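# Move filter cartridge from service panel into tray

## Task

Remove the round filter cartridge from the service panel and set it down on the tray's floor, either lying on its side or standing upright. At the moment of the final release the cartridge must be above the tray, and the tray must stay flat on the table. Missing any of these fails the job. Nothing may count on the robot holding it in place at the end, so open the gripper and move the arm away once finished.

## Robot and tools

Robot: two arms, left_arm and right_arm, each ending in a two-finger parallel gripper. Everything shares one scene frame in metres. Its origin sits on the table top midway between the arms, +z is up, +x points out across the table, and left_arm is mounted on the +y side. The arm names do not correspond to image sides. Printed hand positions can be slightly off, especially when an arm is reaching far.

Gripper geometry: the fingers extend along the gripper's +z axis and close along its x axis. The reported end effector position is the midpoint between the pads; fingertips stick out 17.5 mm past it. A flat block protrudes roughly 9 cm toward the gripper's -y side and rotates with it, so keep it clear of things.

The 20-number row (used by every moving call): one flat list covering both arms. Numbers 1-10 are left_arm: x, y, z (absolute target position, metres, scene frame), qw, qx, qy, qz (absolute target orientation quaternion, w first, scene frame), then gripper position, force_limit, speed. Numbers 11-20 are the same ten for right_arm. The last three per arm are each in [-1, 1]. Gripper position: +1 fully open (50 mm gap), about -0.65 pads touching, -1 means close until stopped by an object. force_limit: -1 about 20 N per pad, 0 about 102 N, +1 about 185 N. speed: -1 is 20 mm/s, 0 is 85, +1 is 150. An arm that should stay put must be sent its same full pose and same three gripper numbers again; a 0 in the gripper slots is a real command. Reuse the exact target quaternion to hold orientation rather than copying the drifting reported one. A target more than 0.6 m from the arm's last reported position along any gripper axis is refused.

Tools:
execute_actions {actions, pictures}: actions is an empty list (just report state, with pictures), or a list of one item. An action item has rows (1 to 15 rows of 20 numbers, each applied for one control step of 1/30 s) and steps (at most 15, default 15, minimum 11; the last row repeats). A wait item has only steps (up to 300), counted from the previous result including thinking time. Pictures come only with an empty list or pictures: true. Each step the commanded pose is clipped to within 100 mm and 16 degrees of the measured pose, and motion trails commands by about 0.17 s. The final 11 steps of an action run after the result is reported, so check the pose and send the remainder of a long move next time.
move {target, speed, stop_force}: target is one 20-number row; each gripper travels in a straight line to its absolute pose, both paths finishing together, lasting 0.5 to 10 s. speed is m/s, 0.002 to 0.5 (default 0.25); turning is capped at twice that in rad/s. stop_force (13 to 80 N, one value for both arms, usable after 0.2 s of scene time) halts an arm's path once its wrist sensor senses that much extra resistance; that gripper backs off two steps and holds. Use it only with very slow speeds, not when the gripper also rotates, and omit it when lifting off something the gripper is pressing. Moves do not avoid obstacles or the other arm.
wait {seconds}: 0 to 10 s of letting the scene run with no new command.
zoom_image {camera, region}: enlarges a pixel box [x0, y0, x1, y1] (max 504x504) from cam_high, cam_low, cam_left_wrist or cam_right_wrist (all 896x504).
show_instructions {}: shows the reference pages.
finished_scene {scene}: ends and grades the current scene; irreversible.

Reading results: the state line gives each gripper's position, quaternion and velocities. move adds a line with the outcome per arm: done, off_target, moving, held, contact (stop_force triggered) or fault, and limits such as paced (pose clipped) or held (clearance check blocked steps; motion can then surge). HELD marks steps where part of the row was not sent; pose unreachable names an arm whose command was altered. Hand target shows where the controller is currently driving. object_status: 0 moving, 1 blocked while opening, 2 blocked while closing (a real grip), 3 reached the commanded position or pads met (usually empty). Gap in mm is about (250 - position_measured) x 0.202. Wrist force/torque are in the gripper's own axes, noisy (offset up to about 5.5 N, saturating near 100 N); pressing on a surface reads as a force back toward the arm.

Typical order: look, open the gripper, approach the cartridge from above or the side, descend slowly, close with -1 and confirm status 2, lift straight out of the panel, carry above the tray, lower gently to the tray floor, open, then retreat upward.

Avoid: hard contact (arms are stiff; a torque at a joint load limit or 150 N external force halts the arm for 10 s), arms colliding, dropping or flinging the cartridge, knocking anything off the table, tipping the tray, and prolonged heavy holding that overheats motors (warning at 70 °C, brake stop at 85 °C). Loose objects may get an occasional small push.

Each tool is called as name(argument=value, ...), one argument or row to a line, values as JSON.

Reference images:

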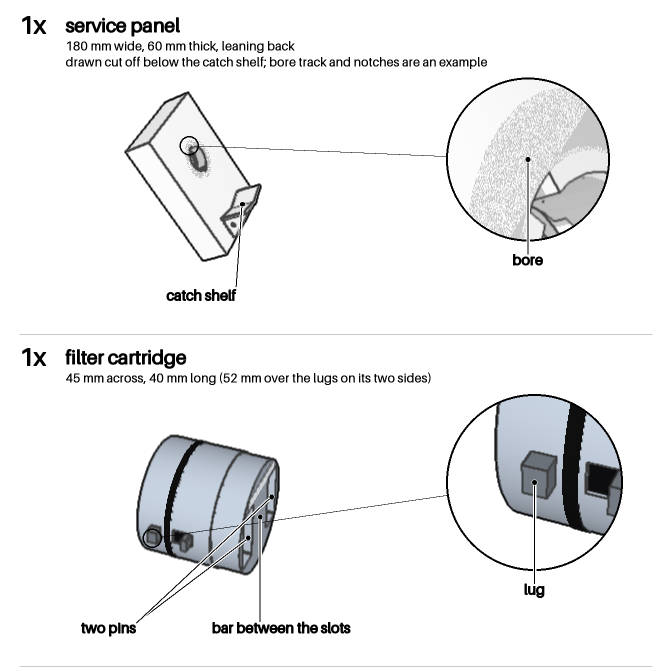

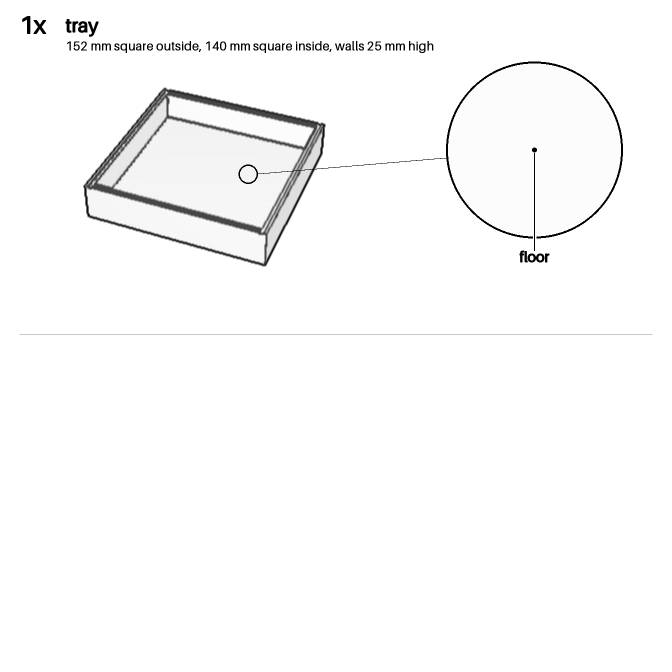

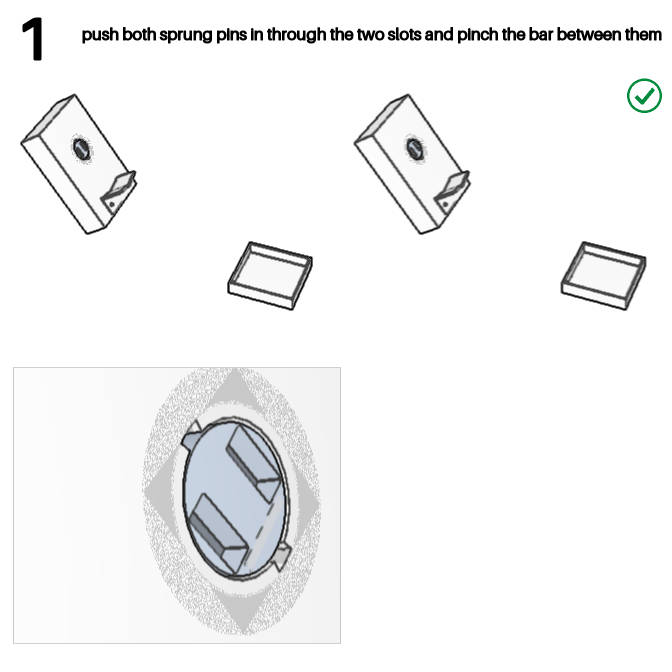

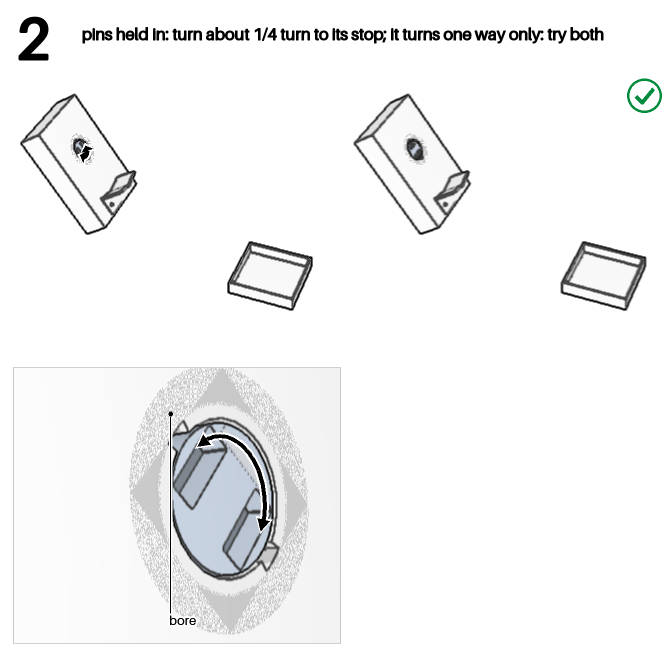

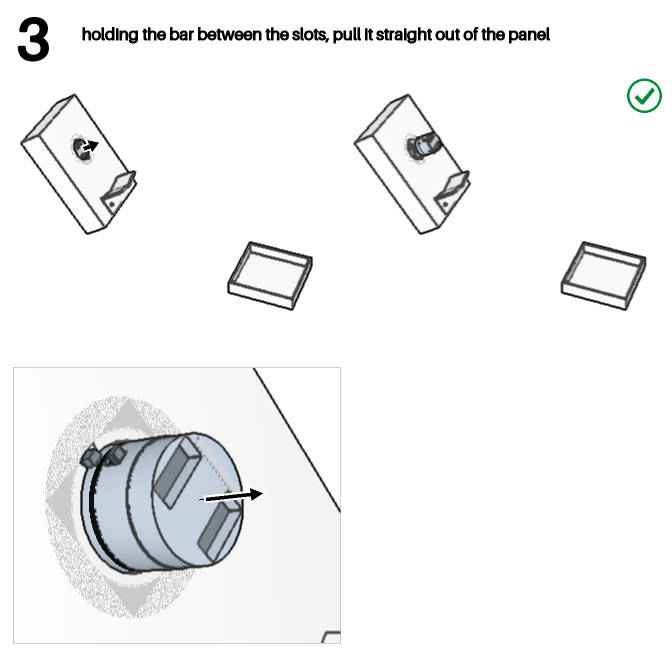

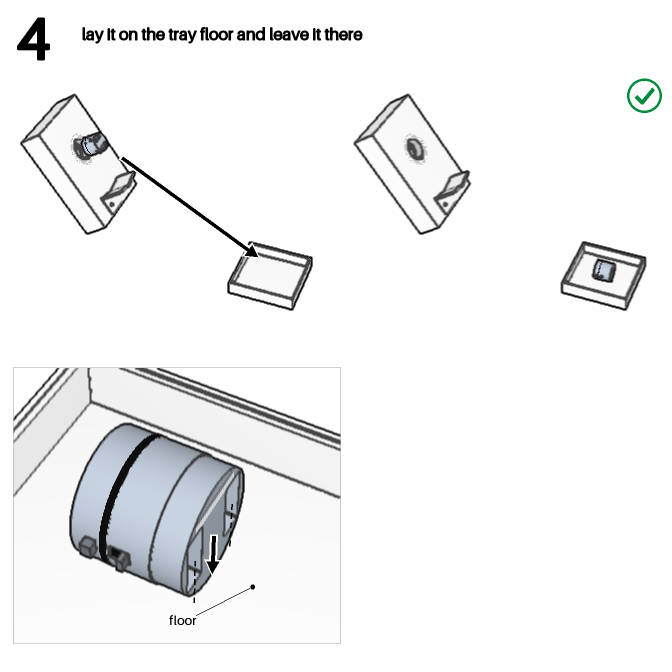

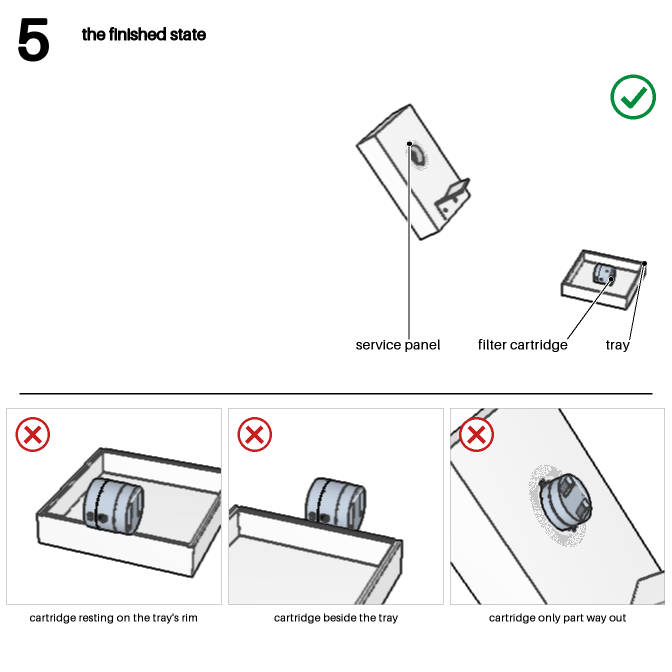

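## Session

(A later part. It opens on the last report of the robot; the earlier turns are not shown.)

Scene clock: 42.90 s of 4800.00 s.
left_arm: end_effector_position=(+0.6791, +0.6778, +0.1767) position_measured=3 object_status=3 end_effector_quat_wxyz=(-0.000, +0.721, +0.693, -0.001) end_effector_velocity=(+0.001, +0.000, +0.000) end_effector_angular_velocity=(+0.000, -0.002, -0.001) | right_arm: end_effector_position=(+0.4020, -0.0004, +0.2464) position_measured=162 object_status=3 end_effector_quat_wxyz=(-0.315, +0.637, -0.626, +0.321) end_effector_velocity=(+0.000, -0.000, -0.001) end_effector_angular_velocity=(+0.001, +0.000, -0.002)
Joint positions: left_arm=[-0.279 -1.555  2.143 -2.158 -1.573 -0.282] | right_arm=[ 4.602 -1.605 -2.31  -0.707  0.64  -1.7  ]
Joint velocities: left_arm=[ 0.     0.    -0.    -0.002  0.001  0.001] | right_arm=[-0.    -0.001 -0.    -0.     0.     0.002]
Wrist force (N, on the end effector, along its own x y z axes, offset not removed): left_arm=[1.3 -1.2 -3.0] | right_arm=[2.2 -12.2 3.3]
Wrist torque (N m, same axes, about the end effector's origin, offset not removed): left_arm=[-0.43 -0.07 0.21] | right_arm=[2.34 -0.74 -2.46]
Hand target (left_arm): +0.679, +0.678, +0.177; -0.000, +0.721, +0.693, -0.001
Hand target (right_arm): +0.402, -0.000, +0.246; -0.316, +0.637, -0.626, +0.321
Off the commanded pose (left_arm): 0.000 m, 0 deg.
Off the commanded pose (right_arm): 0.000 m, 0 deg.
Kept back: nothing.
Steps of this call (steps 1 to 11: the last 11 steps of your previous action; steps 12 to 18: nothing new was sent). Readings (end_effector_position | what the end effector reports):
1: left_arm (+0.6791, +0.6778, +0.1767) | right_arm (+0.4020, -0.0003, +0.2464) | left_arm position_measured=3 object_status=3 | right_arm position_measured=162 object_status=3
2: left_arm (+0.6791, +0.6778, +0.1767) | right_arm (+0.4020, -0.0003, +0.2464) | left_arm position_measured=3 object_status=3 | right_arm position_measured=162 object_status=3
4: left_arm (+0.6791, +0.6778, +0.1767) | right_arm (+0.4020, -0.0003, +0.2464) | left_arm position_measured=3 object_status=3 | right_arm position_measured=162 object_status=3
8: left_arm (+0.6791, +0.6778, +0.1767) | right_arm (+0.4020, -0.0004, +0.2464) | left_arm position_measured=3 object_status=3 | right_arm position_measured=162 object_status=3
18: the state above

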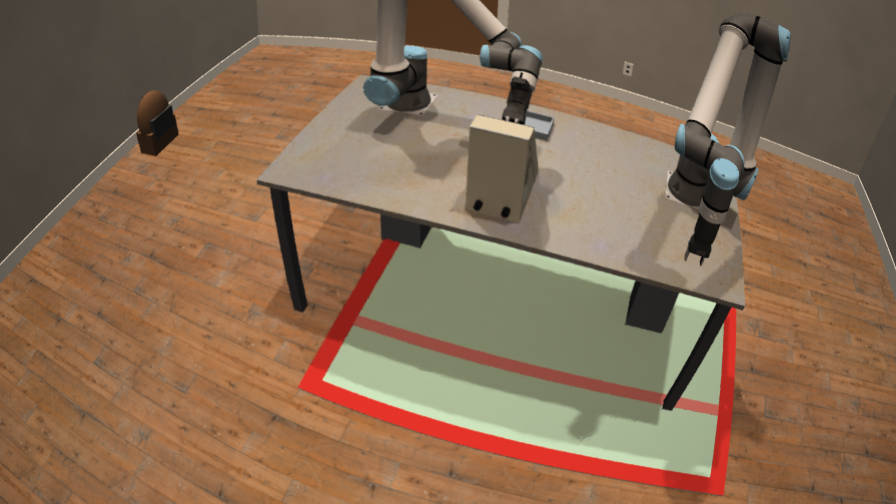

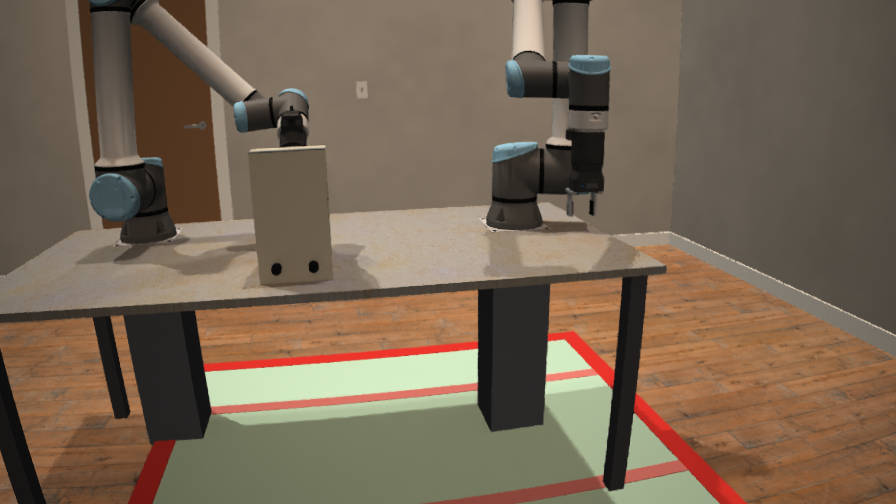

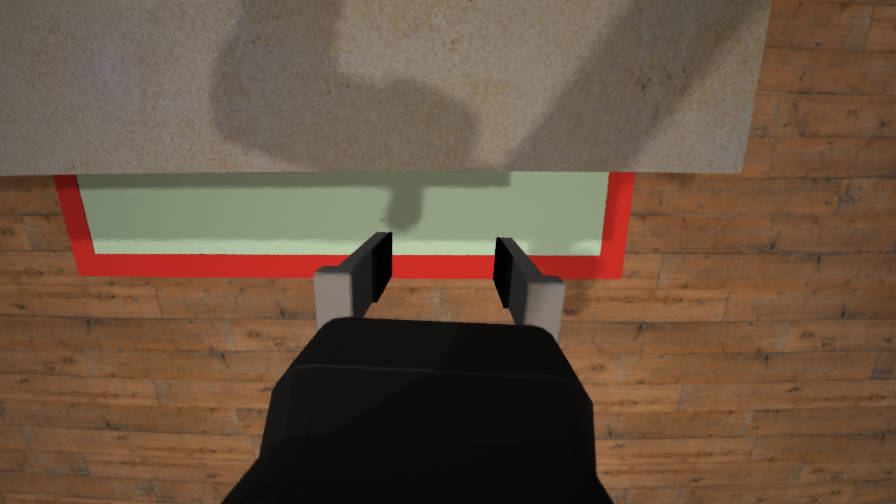

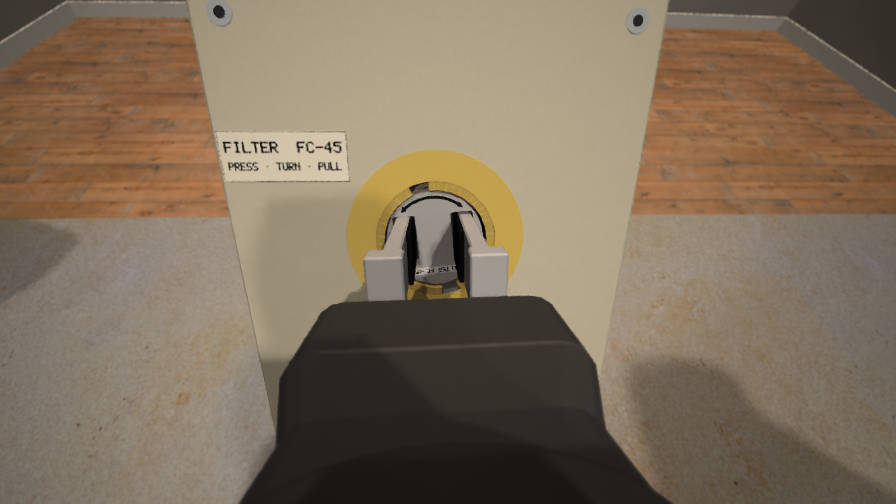

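move(
  target=[0.6791, 0.6778, 0.1767, 0.0, 0.721, 0.693, -0.001, 1, 0, 0, 0.40195, -0.00033, 0.24642, 0.2863, -0.6890, 0.5680, -0.3473, -0.064, -0.5, 0],
  speed=0.05,
)

Scene clock: 45.30 s of 4800.00 s.
left_arm: end_effector_position=(+0.6791, +0.6778, +0.1767) position_measured=3 object_status=3 end_effector_quat_wxyz=(-0.000, +0.721, +0.693, -0.001) end_effector_velocity=(-0.001, -0.000, -0.001) end_effector_angular_velocity=(-0.000, +0.002, -0.001) | right_arm: end_effector_position=(+0.4020, -0.0003, +0.2464) position_measured=162 object_status=3 end_effector_quat_wxyz=(-0.287, +0.689, -0.568, +0.347) end_effector_velocity=(+0.001, -0.001, -0.000) end_effector_angular_velocity=(-0.010, +0.000, +0.006)
Joint positions: left_arm=[-0.279 -1.555  2.143 -2.158 -1.573 -0.282] | right_arm=[ 4.601 -1.598 -2.317 -0.707  0.64  -1.875]
Joint velocities: left_arm=[-0.    -0.001  0.002  0.001 -0.001  0.   ] | right_arm=[-0.001  0.    -0.001  0.001  0.    -0.013]
Wrist force (N, on the end effector, along its own x y z axes, offset not removed): left_arm=[-0.8 -4.0 -3.2] | right_arm=[-2.3 3.4 -8.5]
Wrist torque (N m, same axes, about the end effector's origin, offset not removed): left_arm=[-0.78 0.24 0.39] | right_arm=[0.52 0.77 -0.15]
Hand target (left_arm): +0.679, +0.678, +0.177; -0.000, +0.721, +0.693, -0.001
Hand target (right_arm): +0.402, -0.000, +0.246; -0.286, +0.689, -0.568, +0.347
Off the commanded pose (left_arm): 0.000 m, 0 deg.
Off the commanded pose (right_arm): 0.000 m, 0 deg.
Kept back: nothing.
move: done

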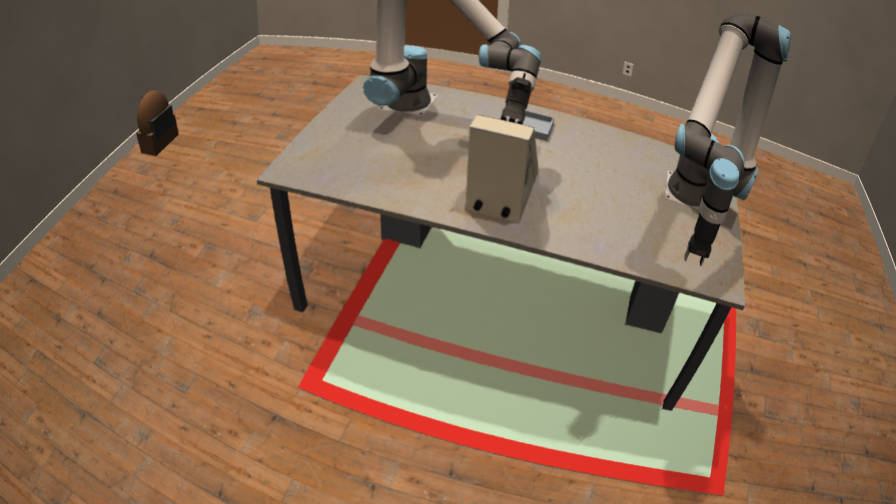

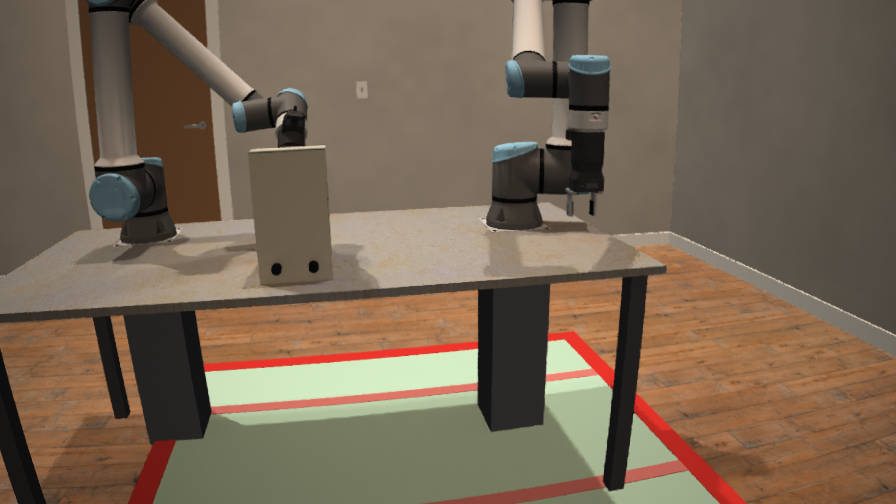

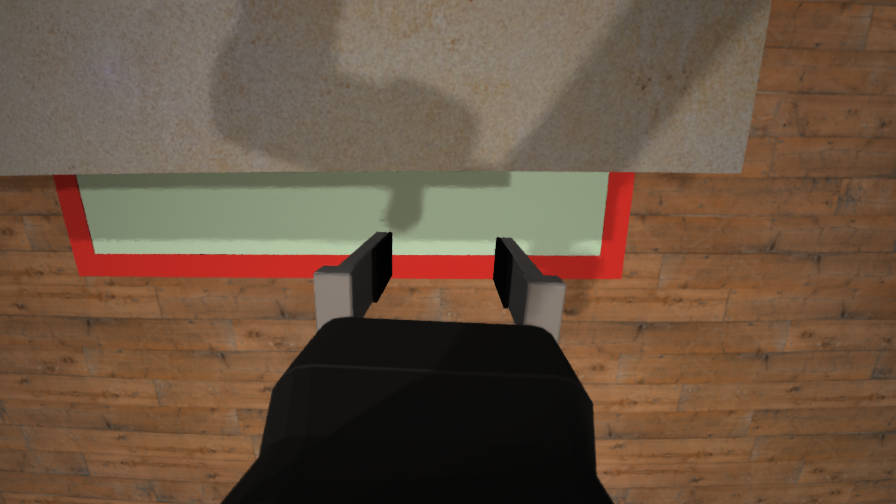

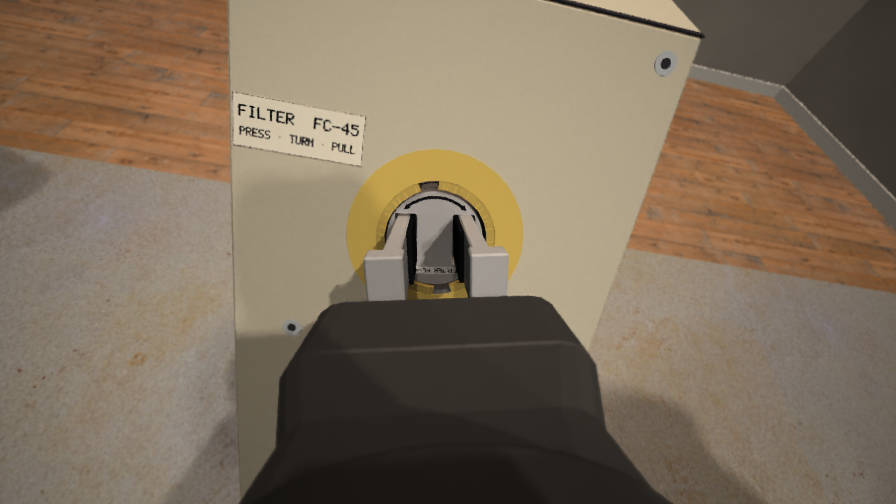

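execute_actions(
  actions=[
    {"rows": [[0.6791, 0.6778, 0.1767, 0.0, 0.721, 0.693, -0.001, 1, 0, 0, 0.40195, -0.00033, 0.24642, 0.2833, -0.6939, 0.5619, -0.3498, -0.064, -0.5, 0],[0.6791, 0.6778, 0.1767, 0.0, 0.721, 0.693, -0.001, 1, 0, 0, 0.40195, -0.00033, 0.24642, 0.2833, -0.6939, 0.5619, -0.3498, -0.064, -0.5, 0],[0.6791, 0.6778, 0.1767, 0.0, 0.721, 0.693, -0.001, 1, 0, 0, 0.40195, -0.00033, 0.24642, 0.2833, -0.6939, 0.5619, -0.3498, -0.064, -0.5, 0],[0.6791, 0.6778, 0.1767, 0.0, 0.721, 0.693, -0.001, 1, 0, 0, 0.40195, -0.00033, 0.24642, 0.2833, -0.6939, 0.5619, -0.3498, -0.064, -0.5, 0],[0.6791, 0.6778, 0.1767, 0.0, 0.721, 0.693, -0.001, 1, 0, 0, 0.40195, -0.00033, 0.24642, 0.2802, -0.6988, 0.5558, -0.3523, -0.064, -0.5, 0]], "steps": 12},
  ],
)

execute_actions(
  actions=[
    {"steps": 16},
  ],
)

Scene clock: 46.20 s of 4800.00 s.
left_arm: end_effector_position=(+0.6791, +0.6778, +0.1767) position_measured=3 object_status=3 end_effector_quat_wxyz=(-0.000, +0.721, +0.693, -0.001) end_effector_velocity=(+0.000, -0.001, +0.001) end_effector_angular_velocity=(-0.000, -0.000, -0.001) | right_arm: end_effector_position=(+0.4019, -0.0003, +0.2464) position_measured=162 object_status=3 end_effector_quat_wxyz=(-0.286, +0.689, -0.568, +0.347) end_effector_velocity=(-0.000, +0.001, +0.001) end_effector_angular_velocity=(-0.015, -0.000, +0.015)
Joint positions: left_arm=[-0.279 -1.555  2.143 -2.158 -1.573 -0.282] | right_arm=[ 4.601 -1.598 -2.317 -0.706  0.64  -1.876]
Joint velocities: left_arm=[-0.001 -0.    -0.001  0.001 -0.     0.   ] | right_arm=[ 0.001  0.002 -0.001  0.002  0.    -0.023]
Wrist force (N, on the end effector, along its own x y z axes, offset not removed): left_arm=[-1.6 -1.7 -3.9] | right_arm=[-1.7 0.0 -5.1]
Wrist torque (N m, same axes, about the end effector's origin, offset not removed): left_arm=[-0.38 0.27 0.21] | right_arm=[-0.04 0.88 -0.01]
Steps of this call (steps 1 to 26: nothing new was sent; step 27: the first step of this action). Readings (end_effector_position | what the end effector reports):
27: the state above

Scene clock: 46.73 s of 4800.00 s.
left_arm: end_effector_position=(+0.6791, +0.6778, +0.1767) position_measured=3 object_status=3 end_effector_quat_wxyz=(-0.000, +0.721, +0.693, -0.001) end_effector_velocity=(+0.000, +0.000, -0.001) end_effector_angular_velocity=(+0.001, +0.001, +0.001) | right_arm: end_effector_position=(+0.4019, -0.0003, +0.2464) position_measured=162 object_status=3 end_effector_quat_wxyz=(-0.280, +0.699, -0.556, +0.352) end_effector_velocity=(+0.000, -0.000, +0.000) end_effector_angular_velocity=(-0.006, -0.000, +0.004)
Joint positions: left_arm=[-0.279 -1.555  2.143 -2.158 -1.573 -0.282] | right_arm=[ 4.601 -1.597 -2.318 -0.706  0.64  -1.911]
Joint velocities: left_arm=[-0.     0.001 -0.     0.     0.001 -0.001] | right_arm=[-0.     0.001 -0.     0.    -0.    -0.008]
Wrist force (N, on the end effector, along its own x y z axes, offset not removed): left_arm=[1.4 -2.0 -4.5] | right_arm=[-2.8 0.1 -7.4]
Wrist torque (N m, same axes, about the end effector's origin, offset not removed): left_arm=[-0.43 -0.24 0.19] | right_arm=[0.01 0.76 -0.18]
Hand target (left_arm): +0.679, +0.678, +0.177; -0.000, +0.721, +0.693, -0.001
Hand target (right_arm): +0.402, -0.000, +0.246; -0.280, +0.699, -0.556, +0.352
Off the commanded pose (left_arm): 0.000 m, 0 deg.
Off the commanded pose (right_arm): 0.000 m, 0 deg.
Kept back: nothing.
Steps of this call (steps 1 to 11: the last 11 steps of your previous action; steps 12 to 16: nothing new was sent). Readings (end_effector_position | what the end effector reports):
1: left_arm (+0.6791, +0.6778, +0.1767) | right_arm (+0.4019, -0.0003, +0.2464) | left_arm position_measured=3 object_status=3 | right_arm position_measured=162 object_status=3
2: left_arm (+0.6791, +0.6778, +0.1767) | right_arm (+0.4019, -0.0003, +0.2464) | left_arm position_measured=3 object_status=3 | right_arm position_measured=162 object_status=3
4: left_arm (+0.6791, +0.6778, +0.1767) | right_arm (+0.4019, -0.0003, +0.2464) | left_arm position_measured=3 object_status=3 | right_arm position_measured=162 object_status=3
8: left_arm (+0.6791, +0.6778, +0.1767) | right_arm (+0.4019, -0.0003, +0.2464) | left_arm position_measured=3 object_status=3 | right_arm position_measured=162 object_status=3
16: the state above

execute_actions(
  actions=[
    {"rows": [[0.6791, 0.6778, 0.1767, 0.0, 0.721, 0.693, -0.001, 1, 0, 0, 0.40195, -0.00033, 0.24642, 0.2771, -0.7036, 0.5497, -0.3547, -0.064, -0.5, 0],[0.6791, 0.6778, 0.1767, 0.0, 0.721, 0.693, -0.001, 1, 0, 0, 0.40195, -0.00033, 0.24642, 0.2771, -0.7036, 0.5497, -0.3547, -0.064, -0.5, 0],[0.6791, 0.6778, 0.1767, 0.0, 0.721, 0.693, -0.001, 1, 0, 0, 0.40195, -0.00033, 0.24642, 0.2771, -0.7036, 0.5497, -0.3547, -0.064, -0.5, 0],[0.6791, 0.6778, 0.1767, 0.0, 0.721, 0.693, -0.001, 1, 0, 0, 0.40195, -0.00033, 0.24642, 0.2771, -0.7036, 0.5497, -0.3547, -0.064, -0.5, 0],[0.6791, 0.6778, 0.1767, 0.0, 0.721, 0.693, -0.001, 1, 0, 0, 0.40195, -0.00033, 0.24642, 0.2740, -0.7084, 0.5436, -0.3571, -0.064, -0.5, 0]], "steps": 12},
  ],
)

execute_actions(
  actions=[
    {"steps": 16},
  ],
)

Scene clock: 47.57 s of 4800.00 s.
left_arm: end_effector_position=(+0.6791, +0.6778, +0.1767) position_measured=3 object_status=3 end_effector_quat_wxyz=(-0.000, +0.721, +0.693, -0.001) end_effector_velocity=(-0.001, +0.001, -0.001) end_effector_angular_velocity=(+0.001, +0.001, +0.002) | right_arm: end_effector_position=(+0.4019, -0.0003, +0.2464) position_measured=162 object_status=3 end_effector_quat_wxyz=(-0.280, +0.699, -0.556, +0.352) end_effector_velocity=(-0.000, +0.000, -0.000) end_effector_angular_velocity=(-0.018, -0.000, +0.014)
Joint positions: left_arm=[-0.279 -1.555  2.143 -2.158 -1.573 -0.282] | right_arm=[ 4.601 -1.597 -2.318 -0.706  0.64  -1.912]
Joint velocities: left_arm=[ 0.001  0.     0.002 -0.001  0.001 -0.001] | right_arm=[ 0.     0.    -0.001  0.    -0.    -0.022]
Wrist force (N, on the end effector, along its own x y z axes, offset not removed): left_arm=[-1.3 -1.5 -3.9] | right_arm=[-0.2 7.4 -4.1]
Wrist torque (N m, same axes, about the end effector's origin, offset not removed): left_arm=[-0.44 0.20 0.22] | right_arm=[1.32 0.63 -0.44]
Steps of this call (steps 1 to 24: nothing new was sent; step 25: the first step of this action). Readings (end_effector_position | what the end effector reports):
25: the state above

Scene clock: 48.10 s of 4800.00 s.
left_arm: end_effector_position=(+0.6791, +0.6778, +0.1767) position_measured=3 object_status=3 end_effector_quat_wxyz=(-0.000, +0.721, +0.693, -0.001) end_effector_velocity=(+0.000, -0.000, +0.000) end_effector_angular_velocity=(-0.000, +0.001, +0.001) | right_arm: end_effector_position=(+0.4020, -0.0004, +0.2464) position_measured=162 object_status=3 end_effector_quat_wxyz=(-0.274, +0.708, -0.544, +0.357) end_effector_velocity=(+0.000, -0.000, -0.000) end_effector_angular_velocity=(-0.007, +0.000, +0.004)
Joint positions: left_arm=[-0.279 -1.555  2.143 -2.158 -1.573 -0.282] | right_arm=[ 4.601 -1.595 -2.319 -0.706  0.64  -1.946]
Joint velocities: left_arm=[-0.     0.001 -0.001  0.001 -0.001 -0.001] | right_arm=[-0.     0.    -0.    -0.     0.    -0.008]
Wrist force (N, on the end effector, along its own x y z axes, offset not removed): left_arm=[0.2 -1.7 -3.4] | right_arm=[-1.2 3.4 -9.4]
Wrist torque (N m, same axes, about the end effector's origin, offset not removed): left_arm=[-0.26 -0.01 0.28] | right_arm=[0.72 0.42 -0.21]
Hand target (left_arm): +0.679, +0.678, +0.177; -0.000, +0.721, +0.693, -0.001
Hand target (right_arm): +0.402, -0.000, +0.246; -0.274, +0.708, -0.544, +0.357
Off the commanded pose (left_arm): 0.000 m, 0 deg.
Off the commanded pose (right_arm): 0.000 m, 0 deg.
Kept back: nothing.
Steps of this call (steps 1 to 11: the last 11 steps of your previous action; steps 12 to 16: nothing new was sent). Readings (end_effector_position | what the end effector reports):
1: left_arm (+0.6791, +0.6778, +0.1767) | right_arm (+0.4019, -0.0003, +0.2464) | left_arm position_measured=3 object_status=3 | right_arm position_measured=162 object_status=3
2: left_arm (+0.6791, +0.6778, +0.1767) | right_arm (+0.4019, -0.0003, +0.2464) | left_arm position_measured=3 object_status=3 | right_arm position_measured=162 object_status=3
4: left_arm (+0.6791, +0.6778, +0.1767) | right_arm (+0.4019, -0.0003, +0.2464) | left_arm position_measured=3 object_status=3 | right_arm position_measured=162 object_status=3
8: left_arm (+0.6791, +0.6778, +0.1767) | right_arm (+0.4019, -0.0003, +0.2465) | left_arm position_measured=3 object_status=3 | right_arm position_measured=162 object_status=3
16: the state above

move(
  target=[0.6791, 0.6778, 0.1767, 0.0, 0.721, 0.693, -0.001, 1, 0, 0, 0.40195, -0.00033, 0.24642, 0.2078, -0.7920, 0.4123, -0.3992, -0.064, -0.5, 0],
  speed=0.08,
)

zoom_image(
  camera="cam_right_wrist",
  region=[372, 170, 498, 296],
)

Scene clock: 51.07 s of 4800.00 s.
left_arm: end_effector_position=(+0.6791, +0.6778, +0.1767) position_measured=3 object_status=3 end_effector_quat_wxyz=(-0.000, +0.721, +0.693, -0.001) end_effector_velocity=(+0.001, +0.000, +0.001) end_effector_angular_velocity=(-0.001, -0.000, +0.002) | right_arm: end_effector_position=(+0.4019, -0.0003, +0.2464) position_measured=162 object_status=3 end_effector_quat_wxyz=(-0.208, +0.792, -0.413, +0.399) end_effector_velocity=(+0.000, -0.000, +0.000) end_effector_angular_velocity=(-0.010, +0.000, +0.009)
Joint positions: left_arm=[-0.279 -1.555  2.143 -2.158 -1.573 -0.282] | right_arm=[ 4.596 -1.581 -2.328 -0.704  0.641 -2.303]
Joint velocities: left_arm=[ 0.001  0.001 -0.002  0.001 -0.001 -0.001] | right_arm=[-0.001  0.    -0.001  0.004  0.    -0.017]
Wrist force (N, on the end effector, along its own x y z axes, offset not removed): left_arm=[-1.2 -1.5 -2.1] | right_arm=[-0.7 4.0 -5.6]
Wrist torque (N m, same axes, about the end effector's origin, offset not removed): left_arm=[-0.32 0.27 0.42] | right_arm=[0.63 0.53 -0.17]
Hand target (left_arm): +0.679, +0.678, +0.177; -0.000, +0.721, +0.693, -0.001
Hand target (right_arm): +0.402, -0.000, +0.246; -0.208, +0.792, -0.412, +0.399
Off the commanded pose (left_arm): 0.000 m, 0 deg.
Off the commanded pose (right_arm): 0.000 m, 0 deg.
Kept back: nothing.
move: done

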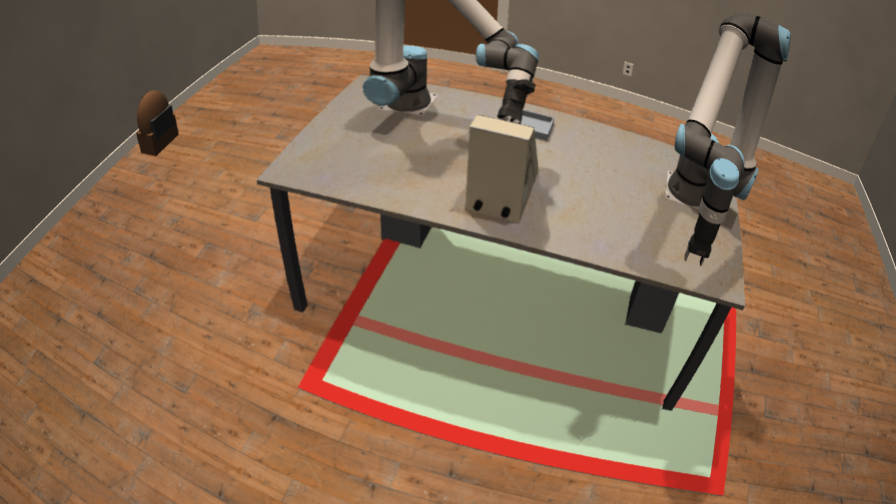

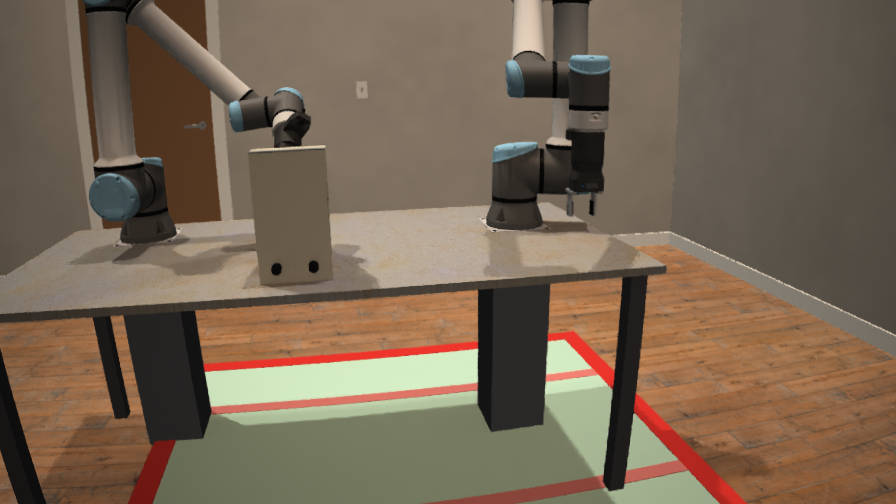

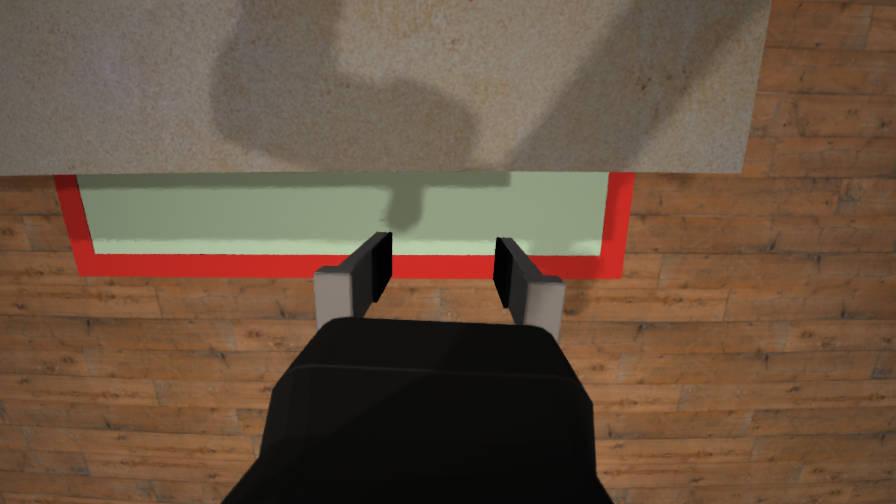

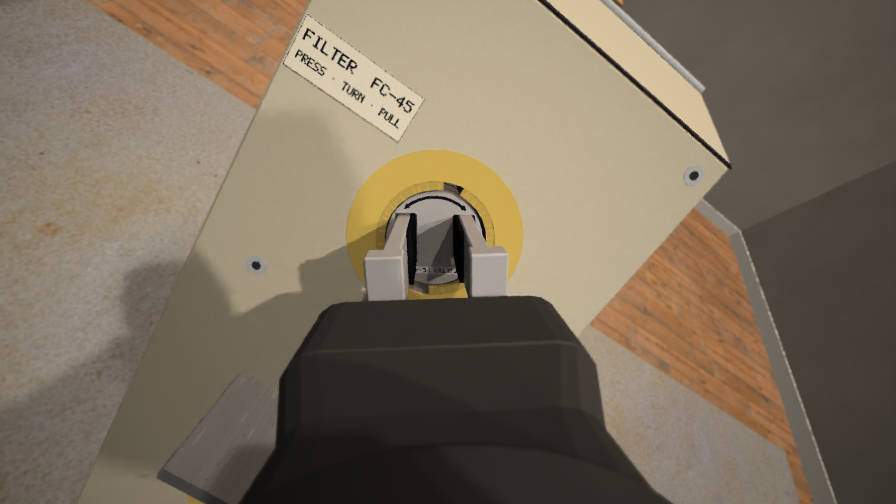

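Region (372, 170, 498, 296) of cam_right_wrist's 896x504 image, scaled by 4.000, with more detail than that image has.

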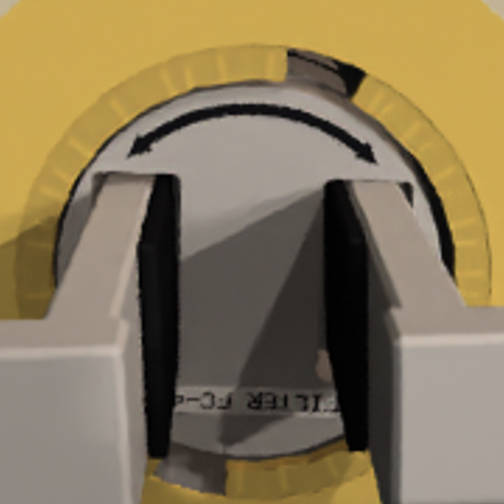

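move(
  target=[0.6791, 0.6778, 0.1767, 0.0, 0.721, 0.693, -0.001, 1, 0, 0, 0.40195, -0.00033, 0.24642, 0.0974, -0.8717, 0.1933, -0.4394, -0.064, -0.5, 0],
  speed=0.1,
)

zoom_image(
  camera="cam_right_wrist",
  region=[372, 170, 498, 296],
)

Scene clock: 54.97 s of 4800.00 s.
left_arm: end_effector_position=(+0.6791, +0.6778, +0.1767) position_measured=3 object_status=3 end_effector_quat_wxyz=(-0.000, +0.721, +0.693, -0.001) end_effector_velocity=(-0.000, +0.000, -0.000) end_effector_angular_velocity=(+0.000, +0.000, -0.001) | right_arm: end_effector_position=(+0.4019, -0.0003, +0.2465) position_measured=162 object_status=3 end_effector_quat_wxyz=(-0.098, +0.872, -0.194, +0.439) end_effector_velocity=(-0.000, +0.000, -0.000) end_effector_angular_velocity=(-0.010, +0.000, +0.009)
Joint positions: left_arm=[-0.279 -1.555  2.143 -2.158 -1.573 -0.282] | right_arm=[ 4.583 -1.563 -2.332 -0.703  0.642 -2.847]
Joint velocities: left_arm=[0.    0.    0.    0.    0.    0.001] | right_arm=[-0.     0.    -0.001  0.003  0.    -0.016]
Wrist force (N, on the end effector, along its own x y z axes, offset not removed): left_arm=[0.8 1.0 -5.3] | right_arm=[-1.2 1.5 -6.9]
Wrist torque (N m, same axes, about the end effector's origin, offset not removed): left_arm=[0.07 -0.19 0.24] | right_arm=[-0.10 0.52 -0.18]
Hand target (left_arm): +0.679, +0.678, +0.177; -0.000, +0.721, +0.693, -0.001
Hand target (right_arm): +0.402, -0.000, +0.246; -0.097, +0.872, -0.193, +0.439
Off the commanded pose (left_arm): 0.000 m, 0 deg.
Off the commanded pose (right_arm): 0.000 m, 0 deg.
Kept back: nothing.
move: done

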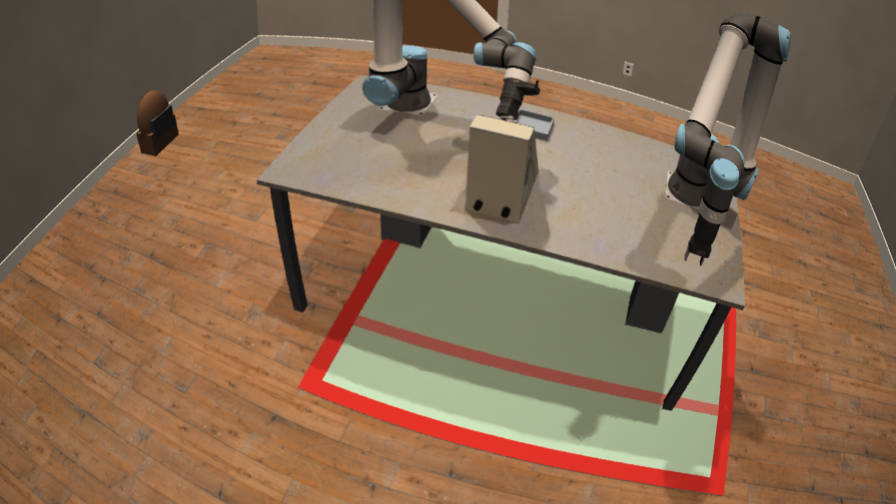

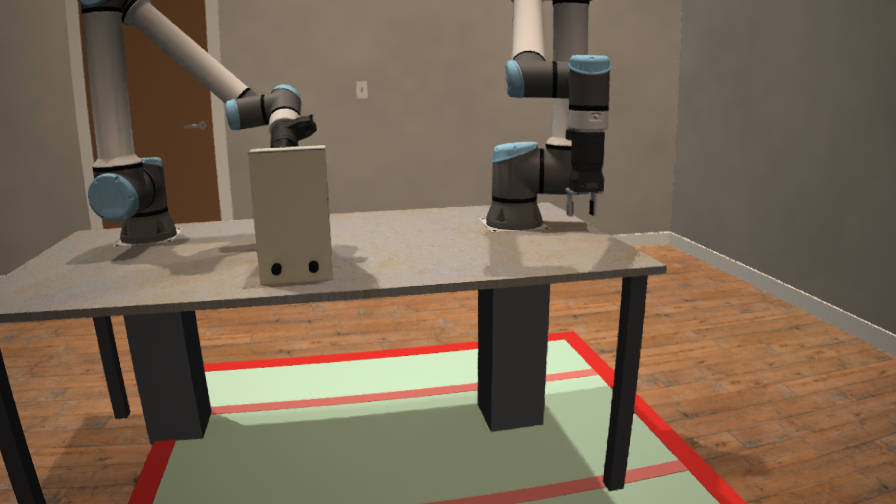

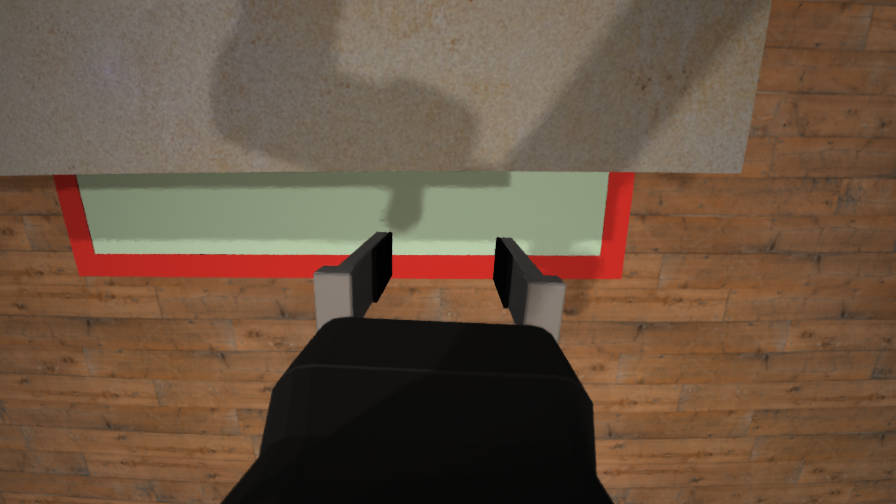

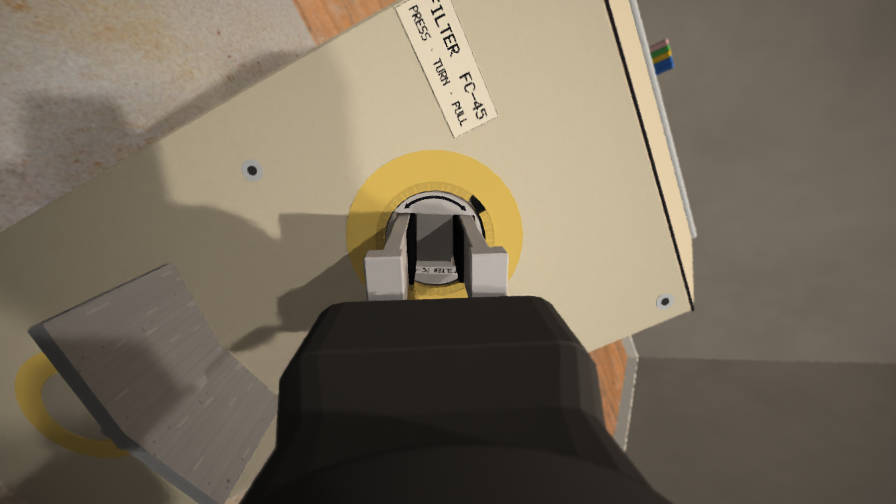

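Region (372, 170, 498, 296) of cam_right_wrist's 896x504 image, scaled by 4.000, with more detail than that image has.

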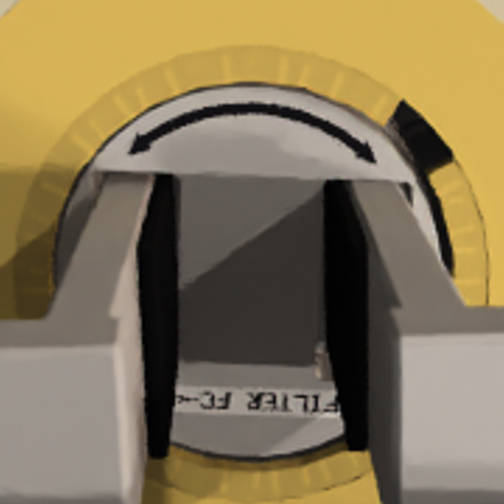

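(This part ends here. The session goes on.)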